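# Eject pipette tip into bin, rehang pipette on rack

## Task

Remove the used tip from the pipette, for instance by pressing the tip-ejector button next to the plunger, and get it into the waste bin. The tip may be released to drop only once at least half its length is below the bin's rim; a drop from any higher fails at once. The bin must stay upright. The tip may contact only the pipette and the bin, and any other contact fails at once. Afterwards hang the pipette back on its rack by its finger rest, upright and at its original hanging height. All of this must hold with the robot no longer supporting anything.

## Robot and tools

Robot: one six-joint arm (shoulder pan, shoulder lift, elbow, wrist 1, wrist 2, wrist 3) carrying a sixteen-motor right hand with index, middle and ring fingers and a thumb. A rigid mast sticks out near the wrist on the palm side (hand x +0.05 to +0.10, z -0.16 to -0.11, y up to +0.06 m) and can strike objects. Only the rubber fingertip caps grip well.

Frames: the scene frame has its origin on the table top under the arm base, +z up, +y to the left when facing +x. Positions are metres, orientations are quaternions wxyz. The hand point sits in front of the palm where thumb tip and index/middle tips meet in a pinch. Its own axes: +z along straightened fingers toward the tips, +x across the palm away from the thumb, +y outward from the palm face (palm surface at y = -0.062 m). Bending fingers move their tips toward +y.

The row: every arm/hand command is a single list of 24 numbers, each in [-1, 1]. Order: dx, dy, dz, rx, ry, rz, then index_mcp, index_abd, index_pip, index_dip, middle_mcp, middle_abd, middle_pip, middle_dip, ring_mcp, ring_abd, ring_pip, ring_dip, thumb_cmc, thumb_axl, thumb_mcp, thumb_ipl, current_limit, speed.
- The first six are an offset, not a pose, expressed in the hand point's own axes and measured from the hand point pose in the most recent result that reported it (for a second or later call in the same reply, or before any result in the scene showed it: from where the robot is when the action begins). Each row in a multi-row action is counted from that same origin, not chained. Scale: 1.0 equals 0.6 m of translation or 180 degrees; rx, ry, rz form one rotation vector. All-zero offsets are not a hold: they pull the hand back to the reference pose.
- The sixteen finger numbers are absolute goal angles, linearly spread between each hinge's two stops. Going toward -1: _mcp curls a finger at the knuckle toward the palm (straight near +0.75), _abd swings the finger sideways away from the thumb (straight 0.00), _pip and _dip curl the middle and last joints (straight +0.58 and +0.70). thumb_cmc toward -1 swings the thumb from beside the palm to in front of it (flat at +0.71); thumb_axl rolls it about its length (straight +0.68); thumb_mcp (straight +0.23) and thumb_ipl (straight +0.17) bend it, toward +z when axl is straight, or in the cmc swing direction when axl is about -0.40.
- current_limit: motor current cap, -1 = 0 mA to +1 = 550 mA (floor 11 mA); it also caps finger speed, and very low values may not lift a finger. speed: set-points travel at (speed+1)/2 of 5.9 rad/s. Initial values +0.4 and -0.6; the latest written values persist.

Tools:
- execute_actions {actions, pictures}: actions holds at most one item. Empty list = look only. {rows: [[24 numbers],...], steps: n} runs up to 15 steps of 1/30 s (default 15), one row per step, repeating the final row if rows run short. {steps: n} alone waits up to 300 steps counted from the last result, your reply time included. pictures (boolean) toggles camera images. A refused call sends nothing.
- move {target, speed, stop_force}: target is one 24-number row as above (same offset origin). The hand point travels in a straight line for 0.5 to 10 s (cut off at 10 s), rotating the short way. speed is m/s, 0.002 to 0.5, default 0.25 (rotation up to twice that in rad/s). stop_force in N, 9 to 40, optional: the path halts when wrist force opposing the motion rises by that amount for 2 steps, then the hand backs off to its position 2 steps before and holds. Only reliable on non-rotating moves, only felt at the wrist sensor, refused in the first 0.2 s. Omit it when pulling away from something you press on. The path ignores obstacles and the hand may lag or overshoot.
- wait {seconds}: 0 to 10 s of passive simulation.
- zoom_image {camera, region}: enlarged crop [x0, y0, x1, y1] in pixels, max 504x504, of cam_head_left, cam_head_right, cam_high, cam_low (504x504) or cam_wrist (616x616).
- read_manual {section}: licence texts only.
- finished_scene {scene}: ends and grades the current scene (1 or 2); irreversible.

Motion limits: each step the commanded pose is clipped to within 100 mm and 16 degrees of the measured pose; commands lag about 0.17 s; position beats orientation when both cannot be met. After a long command, check the reported pose and send the remainder.

Result lines: state line with hand point pose and velocities; Wrist force and Wrist torque in hand point axes (noisy, offset up to about 4 N, saturating near 50 N); hand_goal, hand_measured, hand_current_ma, hand_state (moving, goal, blocked, overload), hand_current_limit, hand_speed; Hand target; HELD marks steps where the command was withheld; pose unreachable means the clearance check altered the command. A move adds a move: line (done, contact, held, off_target, moving, fault) with limits (paced, held) and distance from target.

Hazards: a joint torque over its load limit (wrist joints 25.2 N m) or any external force of 150 N stops the arm for 10 s and drops the rest of the reply's calls. A finger motor drawing 495 mA or more for 5 s shuts off for 10 s. Arm motors overheating to 85 °C trigger a braking stop. The arm is stiff: fast contact or targets beyond a firm surface cause faults, so approach slowly with stop_force. Never let the tip fall from above the half-below-rim point, never let it brush the hand, rack or table, never tip the bin, and never knock anything off the table. Loose objects may occasionally get nudged by outside pushes. Smooth, quick, low-effort motion is preferred.

Each tool is called after "Request:" by a JSON object that holds its "name" and its "arguments".

## Session

Request:
{"name": "execute_actions", "arguments": {"actions": []}}

Scene clock: 0.00 s of 9600.00 s.
end_effector_position=(+0.7261, -0.2135, +0.3192) hand_goal=(+0.754, +0.000, +0.576, +0.696, +0.754, +0.000, +0.576, +0.696, +0.754, +0.000, +0.576, +0.696, +0.714, +0.678, +0.226, +0.168) hand_measured=(+0.754, +0.000, +0.576, +0.696, +0.754, +0.000, +0.576, +0.696, +0.754, +0.000, +0.576, +0.696, +0.714, +0.678, +0.226, +0.168) hand_current_ma=(+0, +0, +0, +0, +0, +0, +0, +0, +0, +0, +0, +0, +0, +0, +0, +0) hand_state=(goal, goal, goal, goal, goal, goal, goal, goal, goal, goal, goal, goal, goal, goal, goal, goal) hand_current_limit=0.40 hand_speed=-0.60 end_effector_quat_wxyz=(+0.044, +0.179, +0.974, +0.132) end_effector_velocity=(-0.000, -0.000, +0.000) end_effector_angular_velocity=(+0.001, +0.001, -0.000)
Joint positions: [-0.661 -1.001  1.188 -1.712 -1.285 -1.887]
Joint velocities: [-0.    -0.001  0.001  0.001  0.    -0.   ]
Wrist force (N, on the end effector, along its own x y z axes, offset not removed): no reading
Wrist torque (N m, same axes, about the end effector's origin, offset not removed): no reading
Hand target: +0.726, -0.214, +0.319; +0.044, +0.179, +0.974, +0.132

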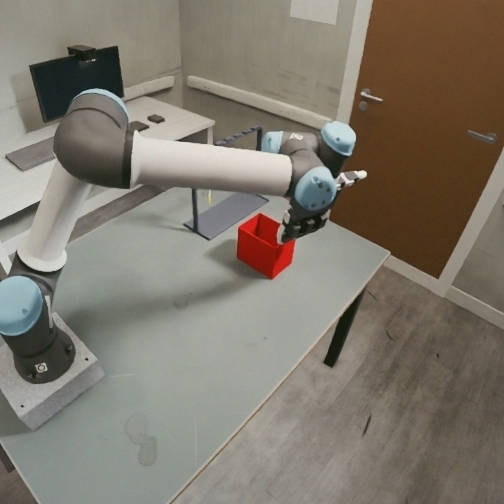

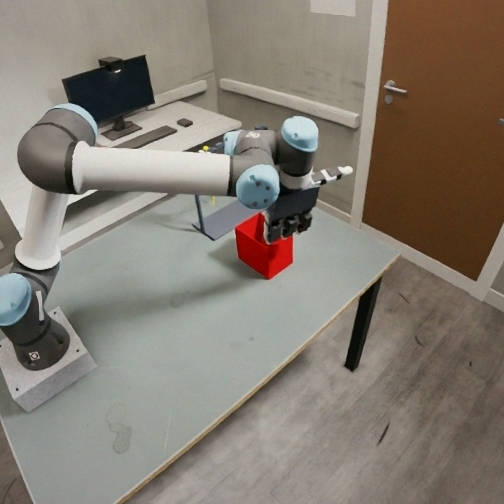

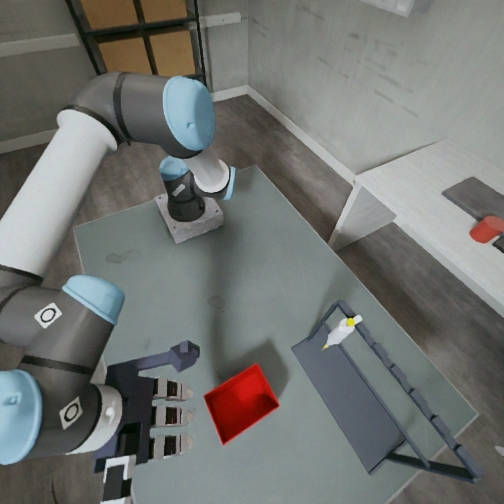

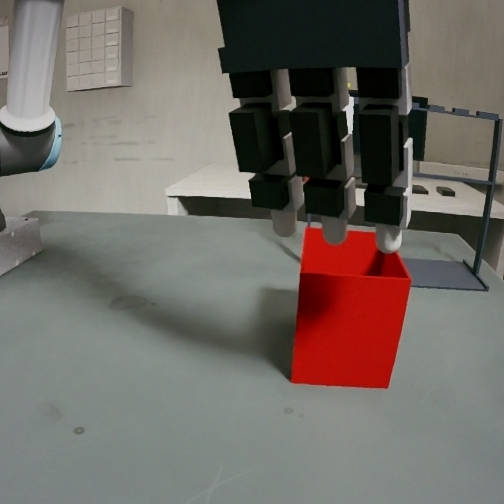

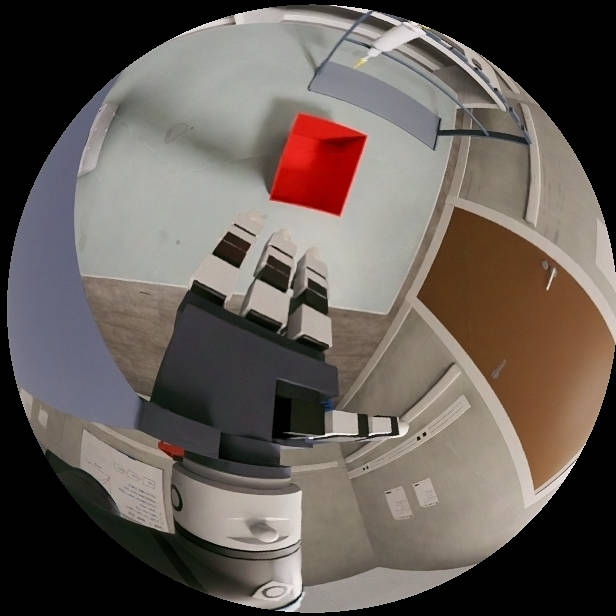

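Request:
{"name": "move", "arguments": {"target": [0.55,-0.2,0,0,0,0,0.754,0,0.576,0.696,0.754,0,0.576,0.696,0.754,0,0.576,0.696,0.714,0.678,0.226,0.168,0.4,-0.6]}}

Request:
{"name": "zoom_image", "arguments": {"camera": "cam_high", "region": [280,280,400,400]}}

Request:
{"name": "zoom_image", "arguments": {"camera": "cam_low", "region": [270,60,504,294]}}

Request:
{"name": "zoom_image", "arguments": {"camera": "cam_head_right", "region": [160,110,300,250]}}

Scene clock: 7.33 s of 9600.00 s.
end_effector_position=(+0.3780, -0.2024, +0.2742) hand_goal=(+0.754, +0.000, +0.576, +0.696, +0.754, +0.000, +0.576, +0.696, +0.754, +0.000, +0.576, +0.696, +0.714, +0.678, +0.226, +0.168) hand_measured=(+0.754, +0.000, +0.576, +0.696, +0.754, +0.000, +0.576, +0.696, +0.754, +0.000, +0.576, +0.696, +0.716, +0.678, +0.222, +0.168) hand_current_ma=(-1, +0, +4, +0, -1, +0, +4, +0, -1, +0, +4, +0, +6, -5, -24, -2) hand_state=(goal, goal, goal, goal, goal, goal, goal, goal, goal, goal, goal, goal, goal, goal, goal, goal) hand_current_limit=0.40 hand_speed=-0.60 end_effector_quat_wxyz=(+0.043, +0.179, +0.974, +0.132) end_effector_velocity=(-0.002, -0.000, +0.000) end_effector_angular_velocity=(-0.001, -0.001, +0.000)
Joint positions: [-1.136 -1.638  2.099 -1.857 -1.339 -2.376]
Joint velocities: [-0.005 -0.004  0.003  0.002 -0.    -0.006]
Wrist force (N, on the end effector, along its own x y z axes, offset not removed): [1.0 0.7 -2.1]
Wrist torque (N m, same axes, about the end effector's origin, offset not removed): [0.19 0.10 0.08]
Hand target: +0.378, -0.202, +0.274; +0.043, +0.179, +0.974, +0.132
Off the commanded pose: 0.001 m, 0 deg.
After step 90, 2.23 s passed at rest.
move: done
camera_calibration (this result's frames):
cam_wrist: T_world_to_cam=[[0.951448, 0.231577, 0.202779, -0.339374], [0.0774499, -0.817692, 0.570422, -0.395986], [0.297908, -0.527021, -0.795927, 0.130794], [0, 0, 0, 1]] pos_world=[0.314601, -0.176272, 0.3988]

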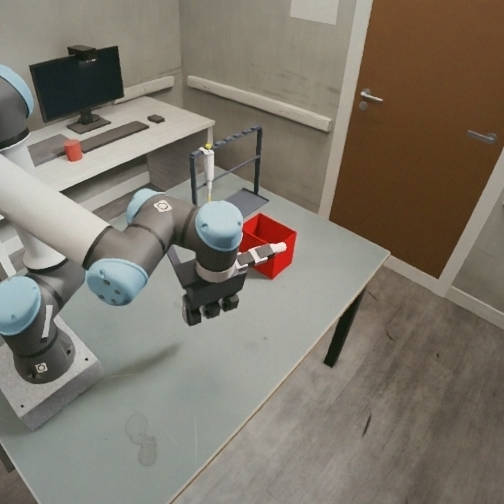

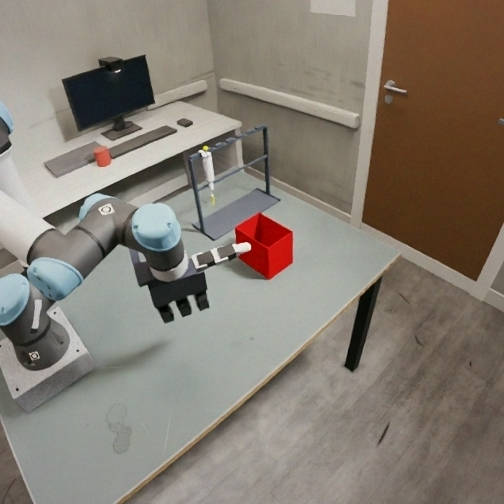

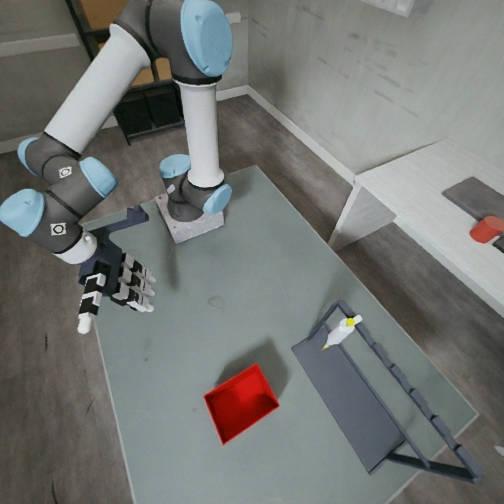

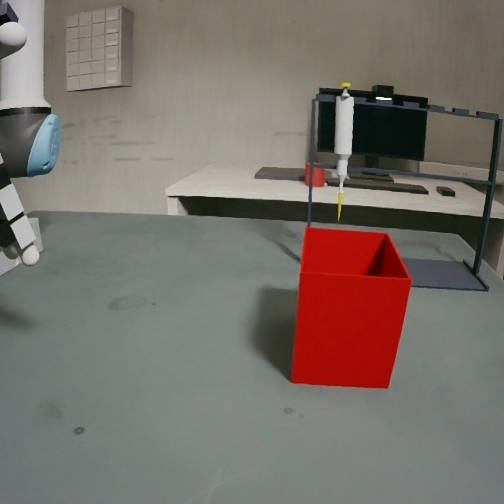

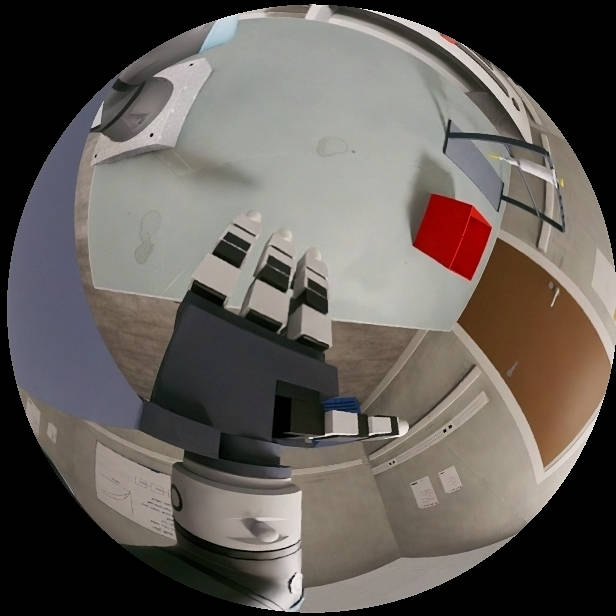

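Region (280, 280, 400, 400) of cam_high's 504x504 image, scaled by 4.200, with more detail than that image has.

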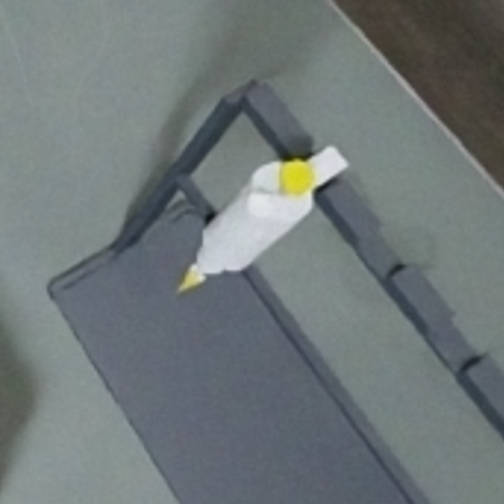

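Region (270, 60, 504, 294) of cam_low's 504x504 image, scaled by 2.154, with more detail than that image has.

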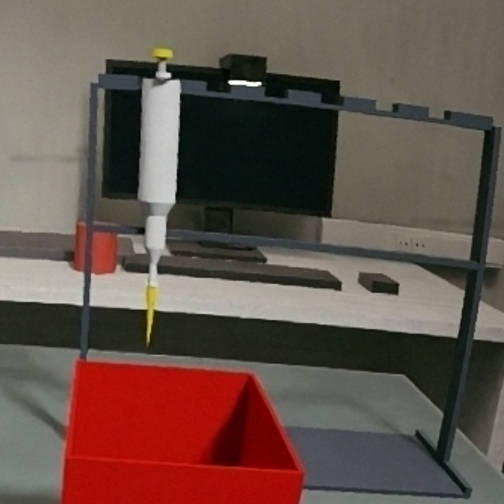

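Region (160, 110, 300, 250) of cam_head_right's 504x504 image, scaled by 3.600, with more detail than that image has.

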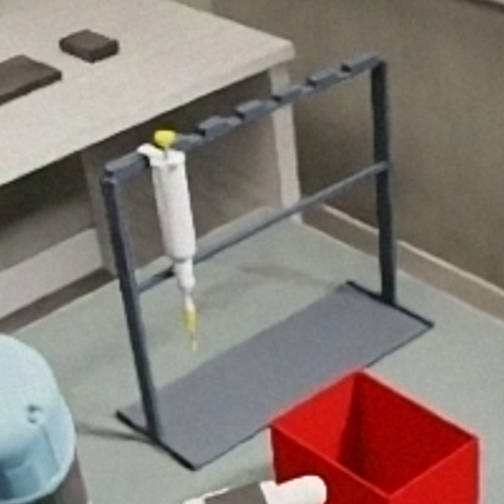

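Request:
{"name": "move", "arguments": {"target": [-0.228,0.467,-0.007,-0.023,-0.463,-0.155,0.41,0,-0.37,0.696,0.41,0,-0.37,0.696,0.754,0,0.576,0.696,0.714,0.678,0.226,0.168,0.4,-0.6]}}

Request:
{"name": "move", "arguments": {"target": [0.1,0.13,0.23,0,0,0,0.41,0,-0.37,0.696,0.41,0,-0.37,0.696,0.754,0,0.576,0.696,0.714,0.678,0.226,0.168,0.4,-0.6], "speed": 0.15}}

Request:
{"name": "zoom_image", "arguments": {"camera": "cam_wrist", "region": [100,0,600,500]}}

Scene clock: 41.27 s of 9600.00 s.
end_effector_position=(+0.6000, -0.0006, +0.3601) hand_goal=(+0.410, +0.000, -0.370, +0.696, +0.410, +0.000, -0.370, +0.696, +0.754, +0.000, +0.576, +0.696, +0.714, +0.678, +0.226, +0.168) hand_measured=(+0.412, +0.000, -0.368, +0.696, +0.412, +0.000, -0.368, +0.696, +0.754, -0.002, +0.576, +0.696, +0.716, +0.678, +0.224, +0.168) hand_current_ma=(+15, -4, +14, +0, +15, -4, +14, +0, +0, -12, +4, +0, +7, -5, -15, -2) hand_state=(goal, goal, goal, goal, goal, goal, goal, goal, goal, goal, goal, goal, goal, goal, goal, goal) hand_current_limit=0.40 hand_speed=-0.60 end_effector_quat_wxyz=(+0.707, +0.001, +0.707, -0.001) end_effector_velocity=(+0.002, +0.001, +0.001) end_effector_angular_velocity=(-0.004, -0.015, -0.002)
Joint positions: [-0.581 -1.044  2.247 -4.354 -0.982 -1.56 ]
Joint velocities: [ 0.007  0.011 -0.011 -0.018 -0.009  0.005]
Wrist force (N, on the end effector, along its own x y z axes, offset not removed): [2.2 0.8 -1.5]
Wrist torque (N m, same axes, about the end effector's origin, offset not removed): [0.16 -0.22 0.04]
Hand target: +0.600, -0.001, +0.360; +0.707, +0.001, +0.707, -0.001
Off the commanded pose: 0.001 m, 0 deg.
After step 90, 27.30 s passed at rest.
move: done
camera_calibration (this result's frames):
cam_wrist: T_world_to_cam=[[-0.0118976, 0.585134, 0.810849, -0.255508], [-0.737351, -0.552863, 0.388144, 0.257484], [0.675405, -0.593262, 0.438027, -0.4315], [0, 0, 0, 1]] pos_world=[0.478253, 0.0358673, 0.296246]

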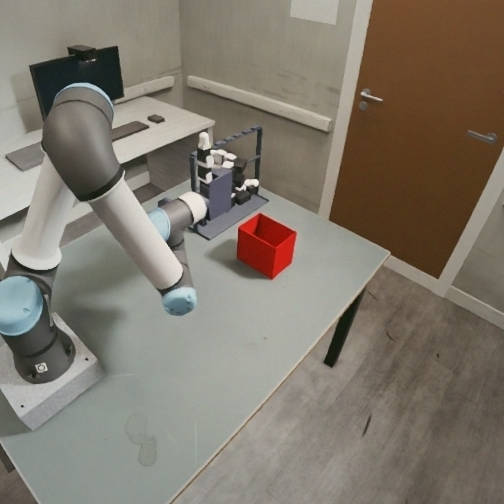

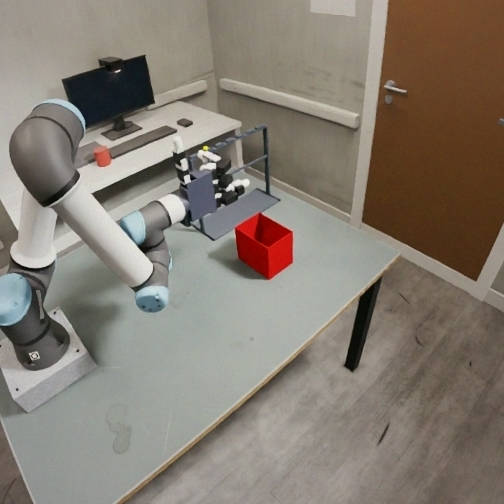

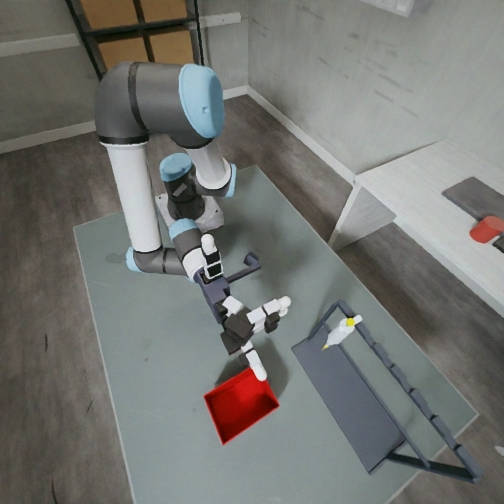

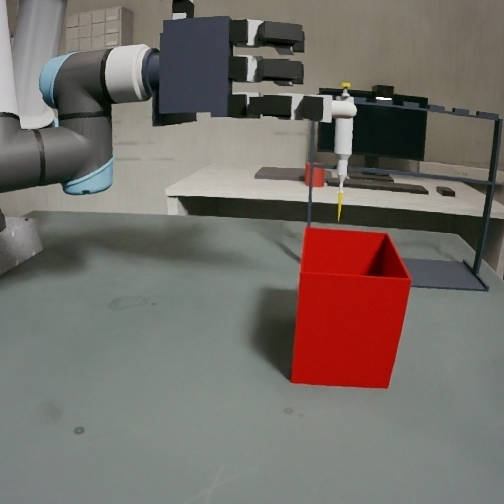

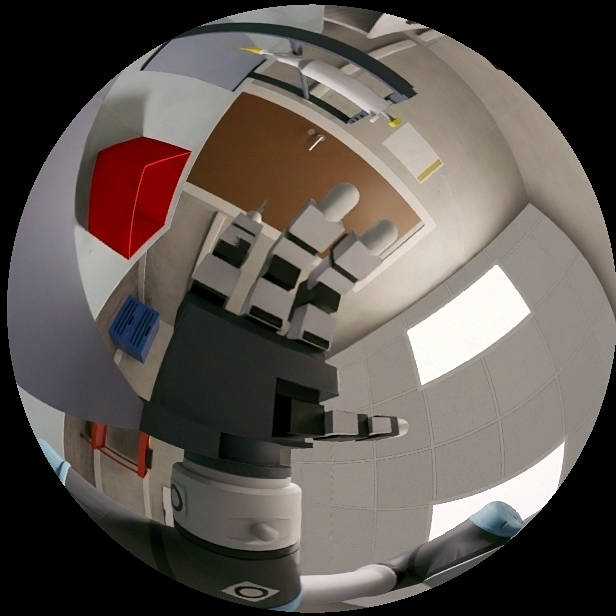

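Scene clock: 42.97 s of 9600.00 s.
end_effector_position=(+0.7377, +0.0773, +0.3001) hand_goal=(+0.410, +0.000, -0.370, +0.696, +0.410, +0.000, -0.370, +0.696, +0.754, +0.000, +0.576, +0.696, +0.714, +0.678, +0.226, +0.168) hand_measured=(+0.412, +0.000, -0.368, +0.696, +0.412, -0.002, -0.368, +0.696, +0.754, -0.002, +0.576, +0.696, +0.716, +0.678, +0.224, +0.168) hand_current_ma=(+14, -4, +13, +0, +14, -5, +13, +0, +0, -13, +4, +0, +7, -5, -12, -2) hand_state=(goal, goal, goal, goal, goal, goal, goal, goal, goal, goal, goal, goal, goal, goal, goal, goal) hand_current_limit=0.40 hand_speed=-0.60 end_effector_quat_wxyz=(+0.707, +0.001, +0.707, -0.001) end_effector_velocity=(+0.002, +0.000, -0.000) end_effector_angular_velocity=(+0.000, -0.000, -0.001)
Joint positions: [-0.272 -0.756  1.85  -4.244 -1.291 -1.562]
Joint velocities: [ 0.003  0.004 -0.008  0.004 -0.003  0.   ]
Wrist force (N, on the end effector, along its own x y z axes, offset not removed): [0.2 0.3 -0.4]
Wrist torque (N m, same axes, about the end effector's origin, offset not removed): [-0.11 -0.05 0.06]
Hand target: +0.738, +0.077, +0.300; +0.707, +0.001, +0.707, -0.001
Off the commanded pose: 0.001 m, 0 deg.
move: done
camera_calibration (this result's frames):
cam_wrist: T_world_to_cam=[[-0.0120679, 0.584825, 0.81107, -0.250746], [-0.737427, -0.553016, 0.387782, 0.425593], [0.675319, -0.593425, 0.437939, -0.45187], [0, 0, 0, 1]] pos_world=[0.615974, 0.113852, 0.236226]

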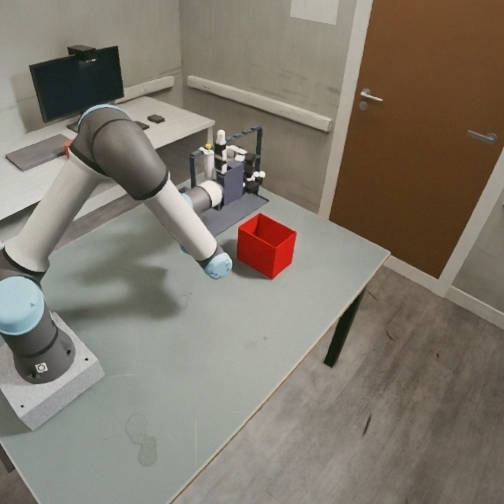

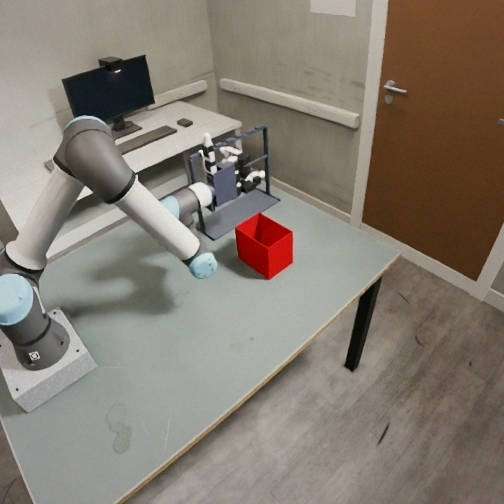

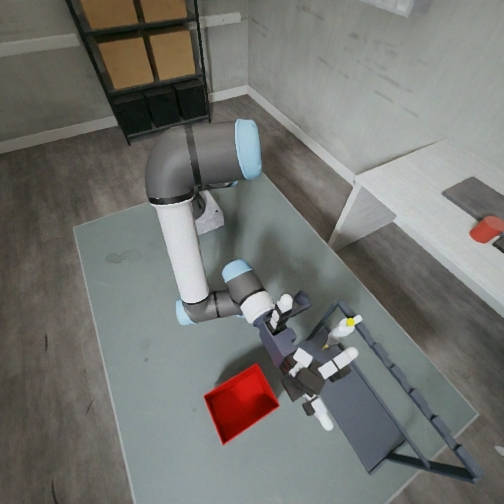

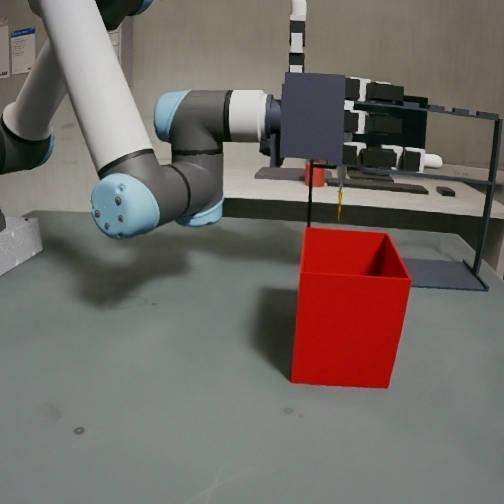

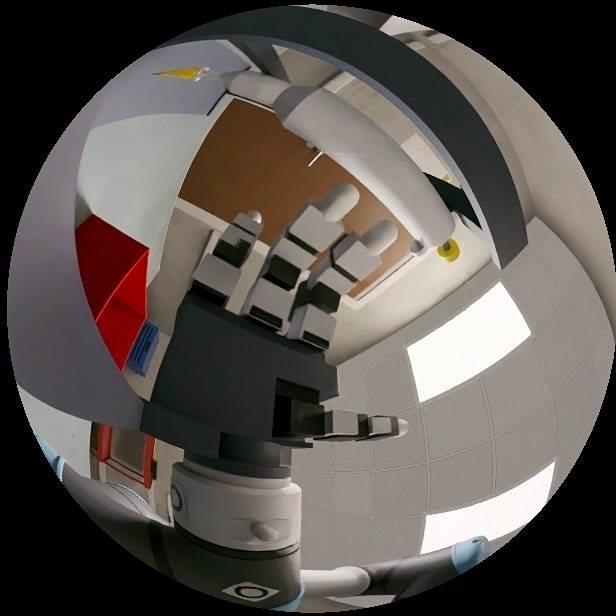

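Region (100, 0, 600, 500) of cam_wrist's 616x616 image, scaled by 1.008, with more detail than that image has.

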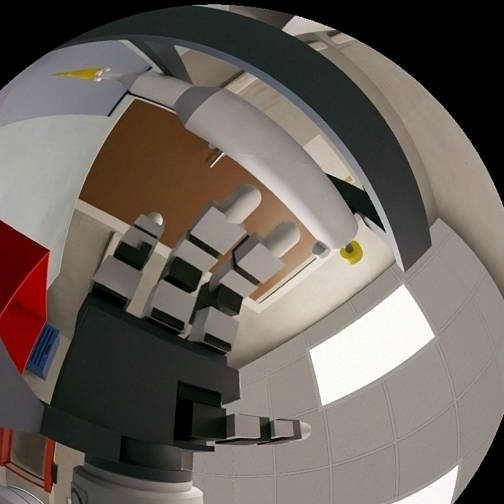

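Request:
{"name": "move", "arguments": {"target": [0.11,0,0.01,0,0,0,0.41,0,-0.37,0.696,0.41,0,-0.37,0.696,0.754,0,0.576,0.696,0.714,0.678,0.226,0.168,0.4,-0.6], "speed": 0.1}}

Request:
{"name": "move", "arguments": {"target": [0,0.12,0,0,0,0,0.41,0,-0.37,0.696,0.41,0,-0.37,0.696,0.754,0,0.576,0.696,0.714,0.678,0.226,0.168,0.4,-0.6], "speed": 0.04, "stop_force": 10}}

Request:
{"name": "zoom_image", "arguments": {"camera": "cam_high", "region": [270,270,410,410]}}

Request:
{"name": "zoom_image", "arguments": {"camera": "cam_low", "region": [250,30,460,240]}}

Scene clock: 50.07 s of 9600.00 s.
end_effector_position=(+0.7435, +0.0774, +0.2343) hand_goal=(+0.410, +0.000, -0.370, +0.696, +0.410, +0.000, -0.370, +0.696, +0.754, +0.000, +0.576, +0.696, +0.714, +0.678, +0.226, +0.168) hand_measured=(+0.412, -0.002, -0.368, +0.696, +0.412, -0.002, -0.368, +0.696, +0.754, -0.004, +0.576, +0.696, +0.716, +0.678, +0.224, +0.168) hand_current_ma=(+14, -5, +13, +0, +14, -5, +13, +0, +0, -14, +4, +0, +7, -5, -12, -2) hand_state=(goal, goal, goal, goal, goal, goal, goal, goal, goal, goal, goal, goal, goal, goal, goal, goal) hand_current_limit=0.40 hand_speed=-0.60 end_effector_quat_wxyz=(+0.707, +0.001, +0.707, -0.001) end_effector_velocity=(+0.001, +0.000, -0.002) end_effector_angular_velocity=(+0.000, +0.000, +0.000)
Joint positions: [-0.267 -0.604  1.794 -4.34  -1.295 -1.562]
Joint velocities: [ 0.     0.006 -0.003 -0.002 -0.    -0.   ]
Wrist force (N, on the end effector, along its own x y z axes, offset not removed): [-1.6 -0.3 -1.0]
Wrist torque (N m, same axes, about the end effector's origin, offset not removed): [-0.10 0.32 -0.25]
Hand target: +0.744, +0.077, +0.234; +0.707, +0.001, +0.707, -0.001
Off the commanded pose: 0.000 m, 0 deg.
After step 90, 2.93 s passed at rest.
move: done
camera_calibration (this result's frames):
cam_wrist: T_world_to_cam=[[-0.0120401, 0.584845, 0.811056, -0.197364], [-0.737415, -0.553005, 0.38782, 0.455445], [0.675332, -0.593416, 0.437932, -0.426907], [0, 0, 0, 1]] pos_world=[0.62178, 0.113957, 0.170399]

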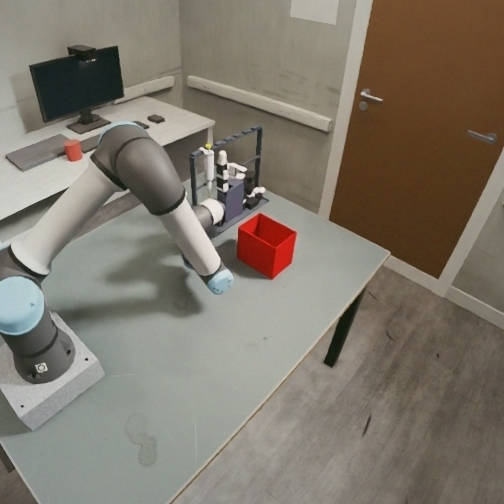

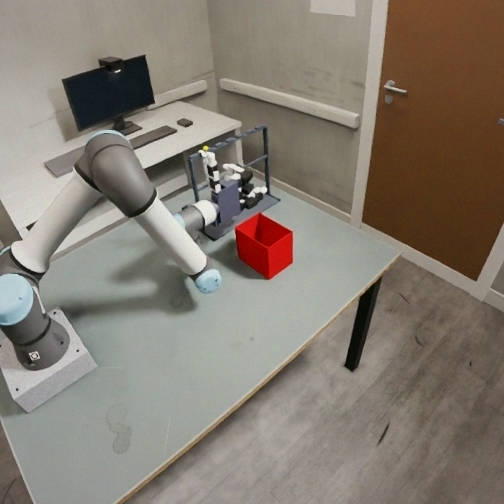

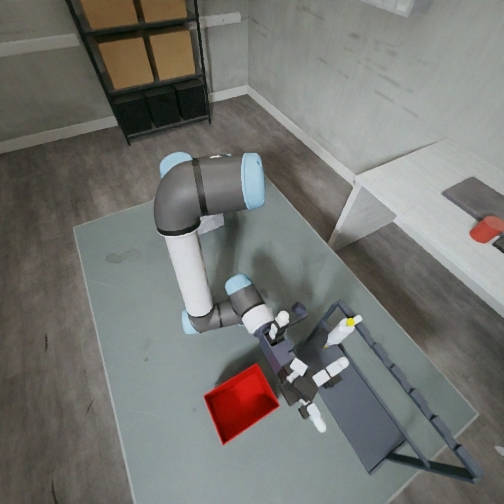

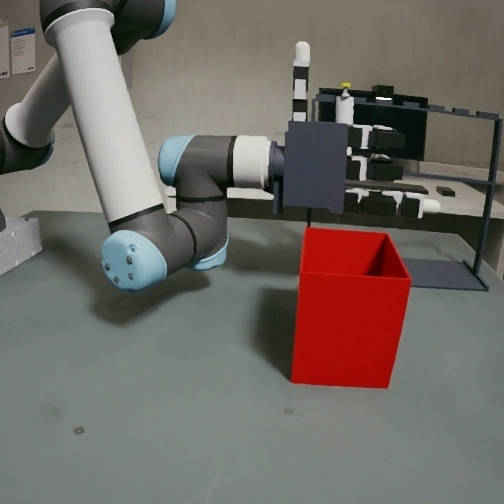

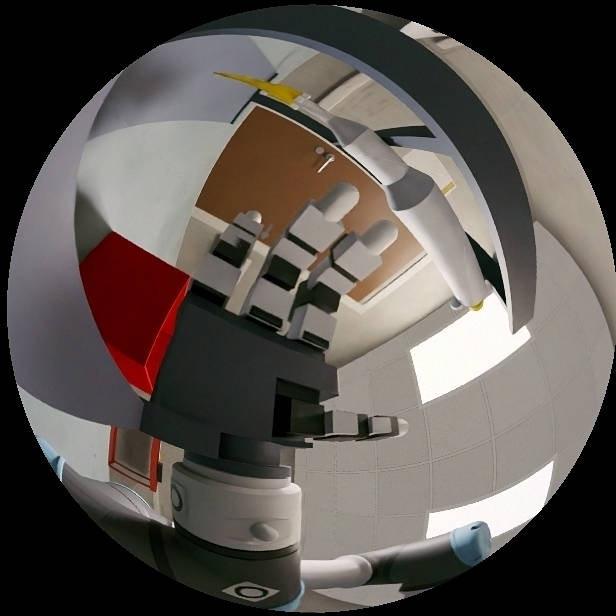

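Scene clock: 52.23 s of 9600.00 s.
end_effector_position=(+0.7436, +0.1492, +0.2344) hand_goal=(+0.410, +0.000, -0.370, +0.696, +0.410, +0.000, -0.370, +0.696, +0.754, +0.000, +0.576, +0.696, +0.714, +0.678, +0.226, +0.168) hand_measured=(+0.412, -0.002, -0.368, +0.696, +0.412, -0.002, -0.368, +0.696, +0.754, -0.004, +0.576, +0.696, +0.716, +0.678, +0.224, +0.168) hand_current_ma=(+13, -5, +13, +0, +13, -5, +13, +0, +0, -14, +4, +0, +7, -5, -12, -2) hand_state=(goal, goal, goal, goal, goal, goal, goal, goal, goal, goal, goal, goal, goal, goal, goal, goal) hand_current_limit=0.40 hand_speed=-0.60 end_effector_quat_wxyz=(+0.707, +0.001, +0.707, -0.001) end_effector_velocity=(+0.000, +0.002, -0.000) end_effector_angular_velocity=(-0.000, +0.001, -0.001)
Joint positions: [-0.126 -0.602  1.782 -4.33  -1.437 -1.563]
Joint velocities: [ 0.004  0.001 -0.002  0.002 -0.005 -0.   ]
Wrist force (N, on the end effector, along its own x y z axes, offset not removed): [-0.1 -0.2 -1.5]
Wrist torque (N m, same axes, about the end effector's origin, offset not removed): [-0.17 0.10 -0.15]
Hand target: +0.744, +0.149, +0.234; +0.707, +0.001, +0.707, -0.001
Off the commanded pose: 0.000 m, 0 deg.
move: done
camera_calibration (this result's frames):
cam_wrist: T_world_to_cam=[[-0.012092, 0.584648, 0.811197, -0.239425], [-0.737422, -0.553114, 0.38765, 0.495198], [0.675324, -0.593507, 0.437821, -0.384398], [0, 0, 0, 1]] pos_world=[0.621867, 0.185738, 0.170555]

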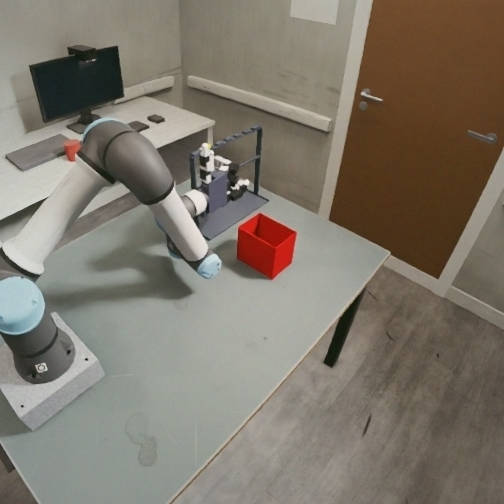

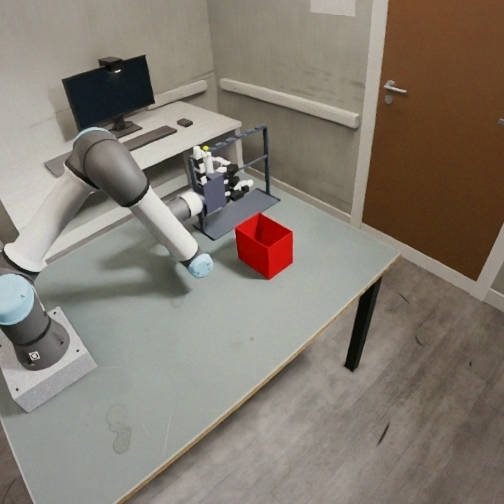

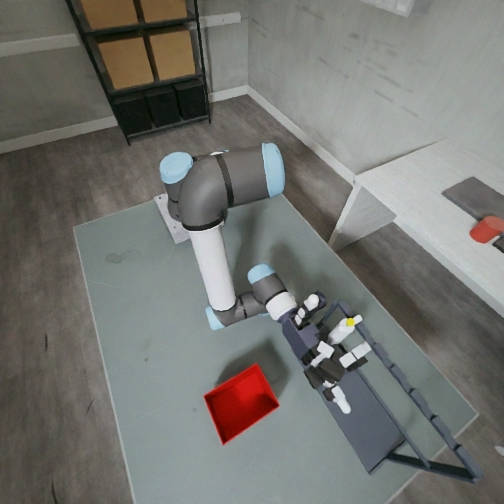

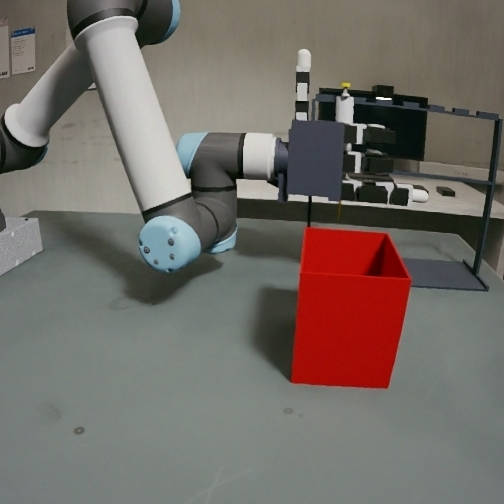

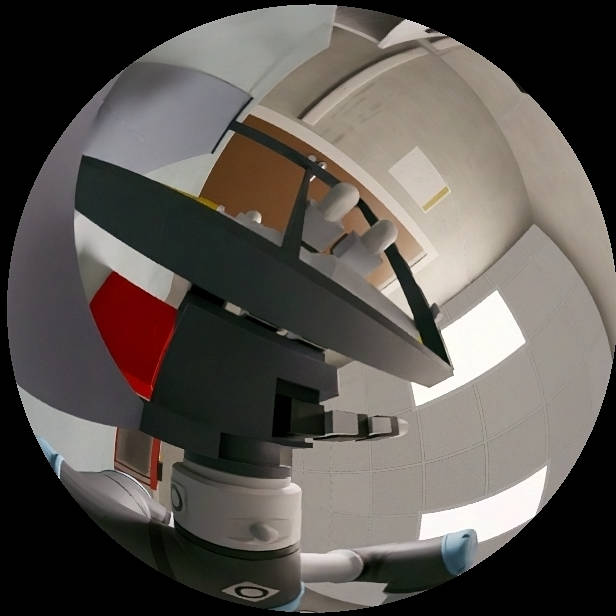

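Region (270, 270, 410, 410) of cam_high's 504x504 image, scaled by 3.600, with more detail than that image has.

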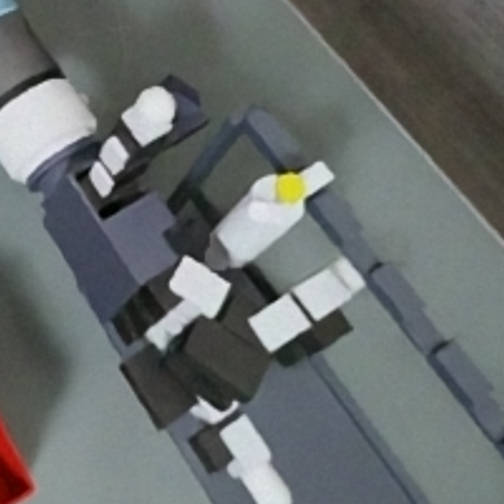

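Region (250, 30, 460, 240) of cam_low's 504x504 image, scaled by 2.400, with more detail than that image has.

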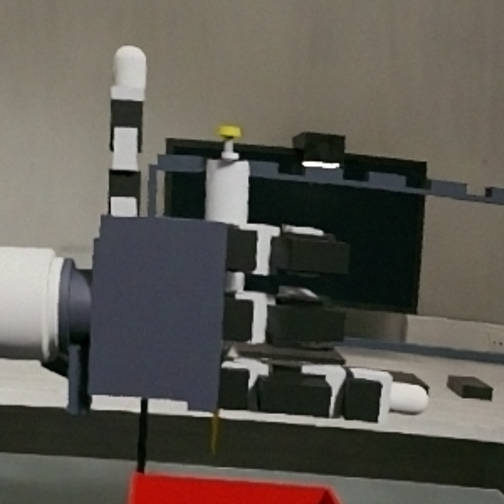

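Request:
{"name": "move", "arguments": {"target": [-0.033,0.028,0.012,0,0,0,0.41,0,-0.37,0.696,0.41,0,-0.37,0.696,0.754,0,0.576,0.696,0.714,0.678,0.226,0.168,0.4,-0.6], "speed": 0.03}}

Request:
{"name": "zoom_image", "arguments": {"camera": "cam_high", "region": [290,280,400,390]}}

Request:
{"name": "zoom_image", "arguments": {"camera": "cam_low", "region": [250,30,460,240]}}

Scene clock: 56.30 s of 9600.00 s.
end_effector_position=(+0.7508, +0.1658, +0.2541) hand_goal=(+0.410, +0.000, -0.370, +0.696, +0.410, +0.000, -0.370, +0.696, +0.754, +0.000, +0.576, +0.696, +0.714, +0.678, +0.226, +0.168) hand_measured=(+0.412, -0.002, -0.368, +0.696, +0.412, -0.002, -0.368, +0.696, +0.754, -0.004, +0.576, +0.696, +0.716, +0.678, +0.224, +0.168) hand_current_ma=(+13, -5, +13, +0, +13, -5, +13, +0, +0, -14, +4, +0, +7, -5, -12, -2) hand_state=(goal, goal, goal, goal, goal, goal, goal, goal, goal, goal, goal, goal, goal, goal, goal, goal) hand_current_limit=0.40 hand_speed=-0.60 end_effector_quat_wxyz=(+0.707, +0.001, +0.707, -0.001) end_effector_velocity=(+0.001, +0.001, +0.002) end_effector_angular_velocity=(+0.000, -0.002, -0.000)
Joint positions: [-0.092 -0.636  1.766 -4.28  -1.471 -1.564]
Joint velocities: [ 0.003 -0.003 -0.003  0.004 -0.003  0.001]
Wrist force (N, on the end effector, along its own x y z axes, offset not removed): [-0.7 -1.7 -1.3]
Wrist torque (N m, same axes, about the end effector's origin, offset not removed): [-0.32 0.00 -0.13]
Hand target: +0.751, +0.166, +0.254; +0.707, +0.001, +0.707, -0.001
Off the commanded pose: 0.000 m, 0 deg.
move: done
camera_calibration (this result's frames):
cam_wrist: T_world_to_cam=[[-0.0121156, 0.584597, 0.811233, -0.264961], [-0.737424, -0.553147, 0.3876, 0.502076], [0.675321, -0.593527, 0.437798, -0.387982], [0, 0, 0, 1]] pos_world=[0.629046, 0.20234, 0.190198]

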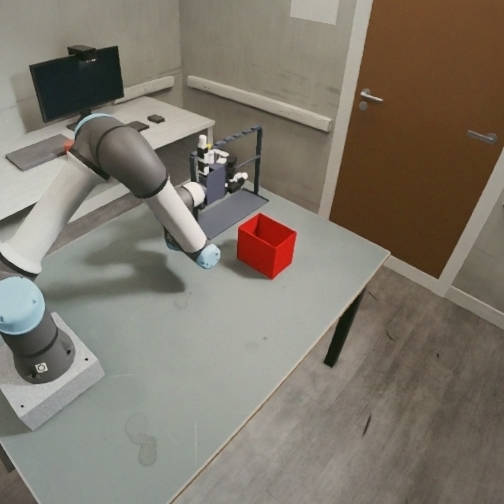

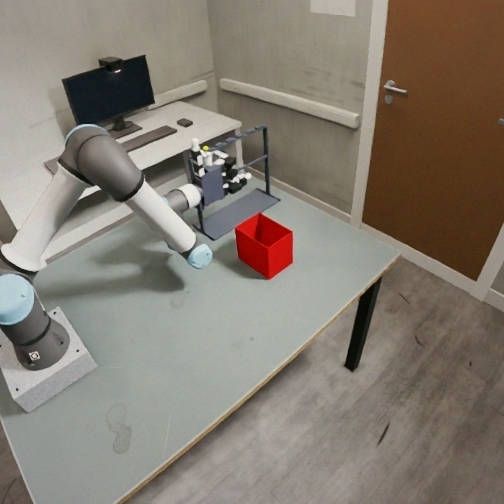

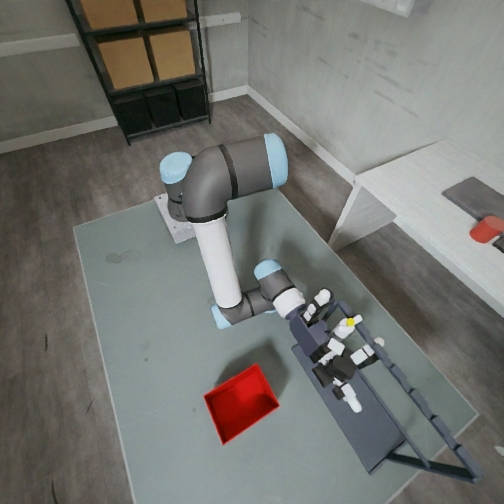

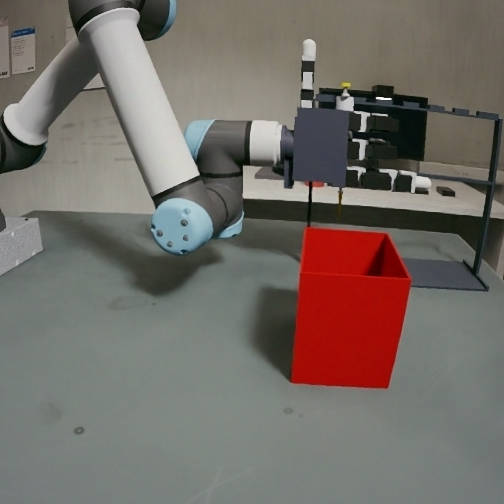

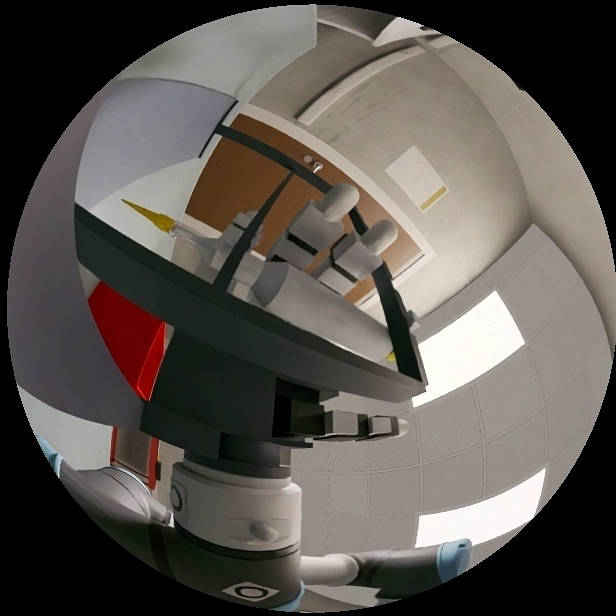

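Region (290, 280, 400, 390) of cam_high's 504x504 image, scaled by 4.582, with more detail than that image has.

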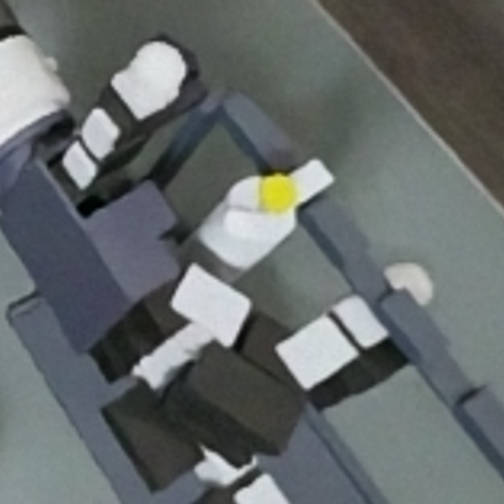

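Region (250, 30, 460, 240) of cam_low's 504x504 image, scaled by 2.400, with more detail than that image has.

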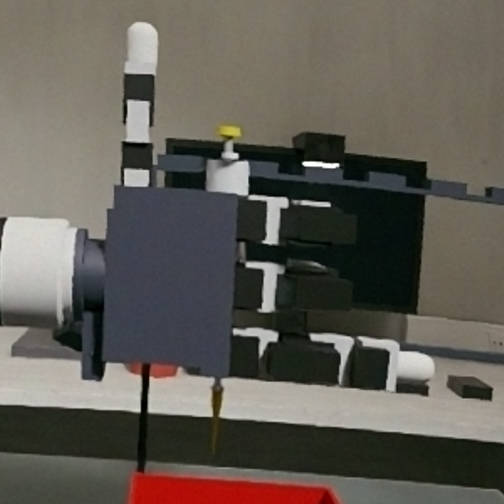

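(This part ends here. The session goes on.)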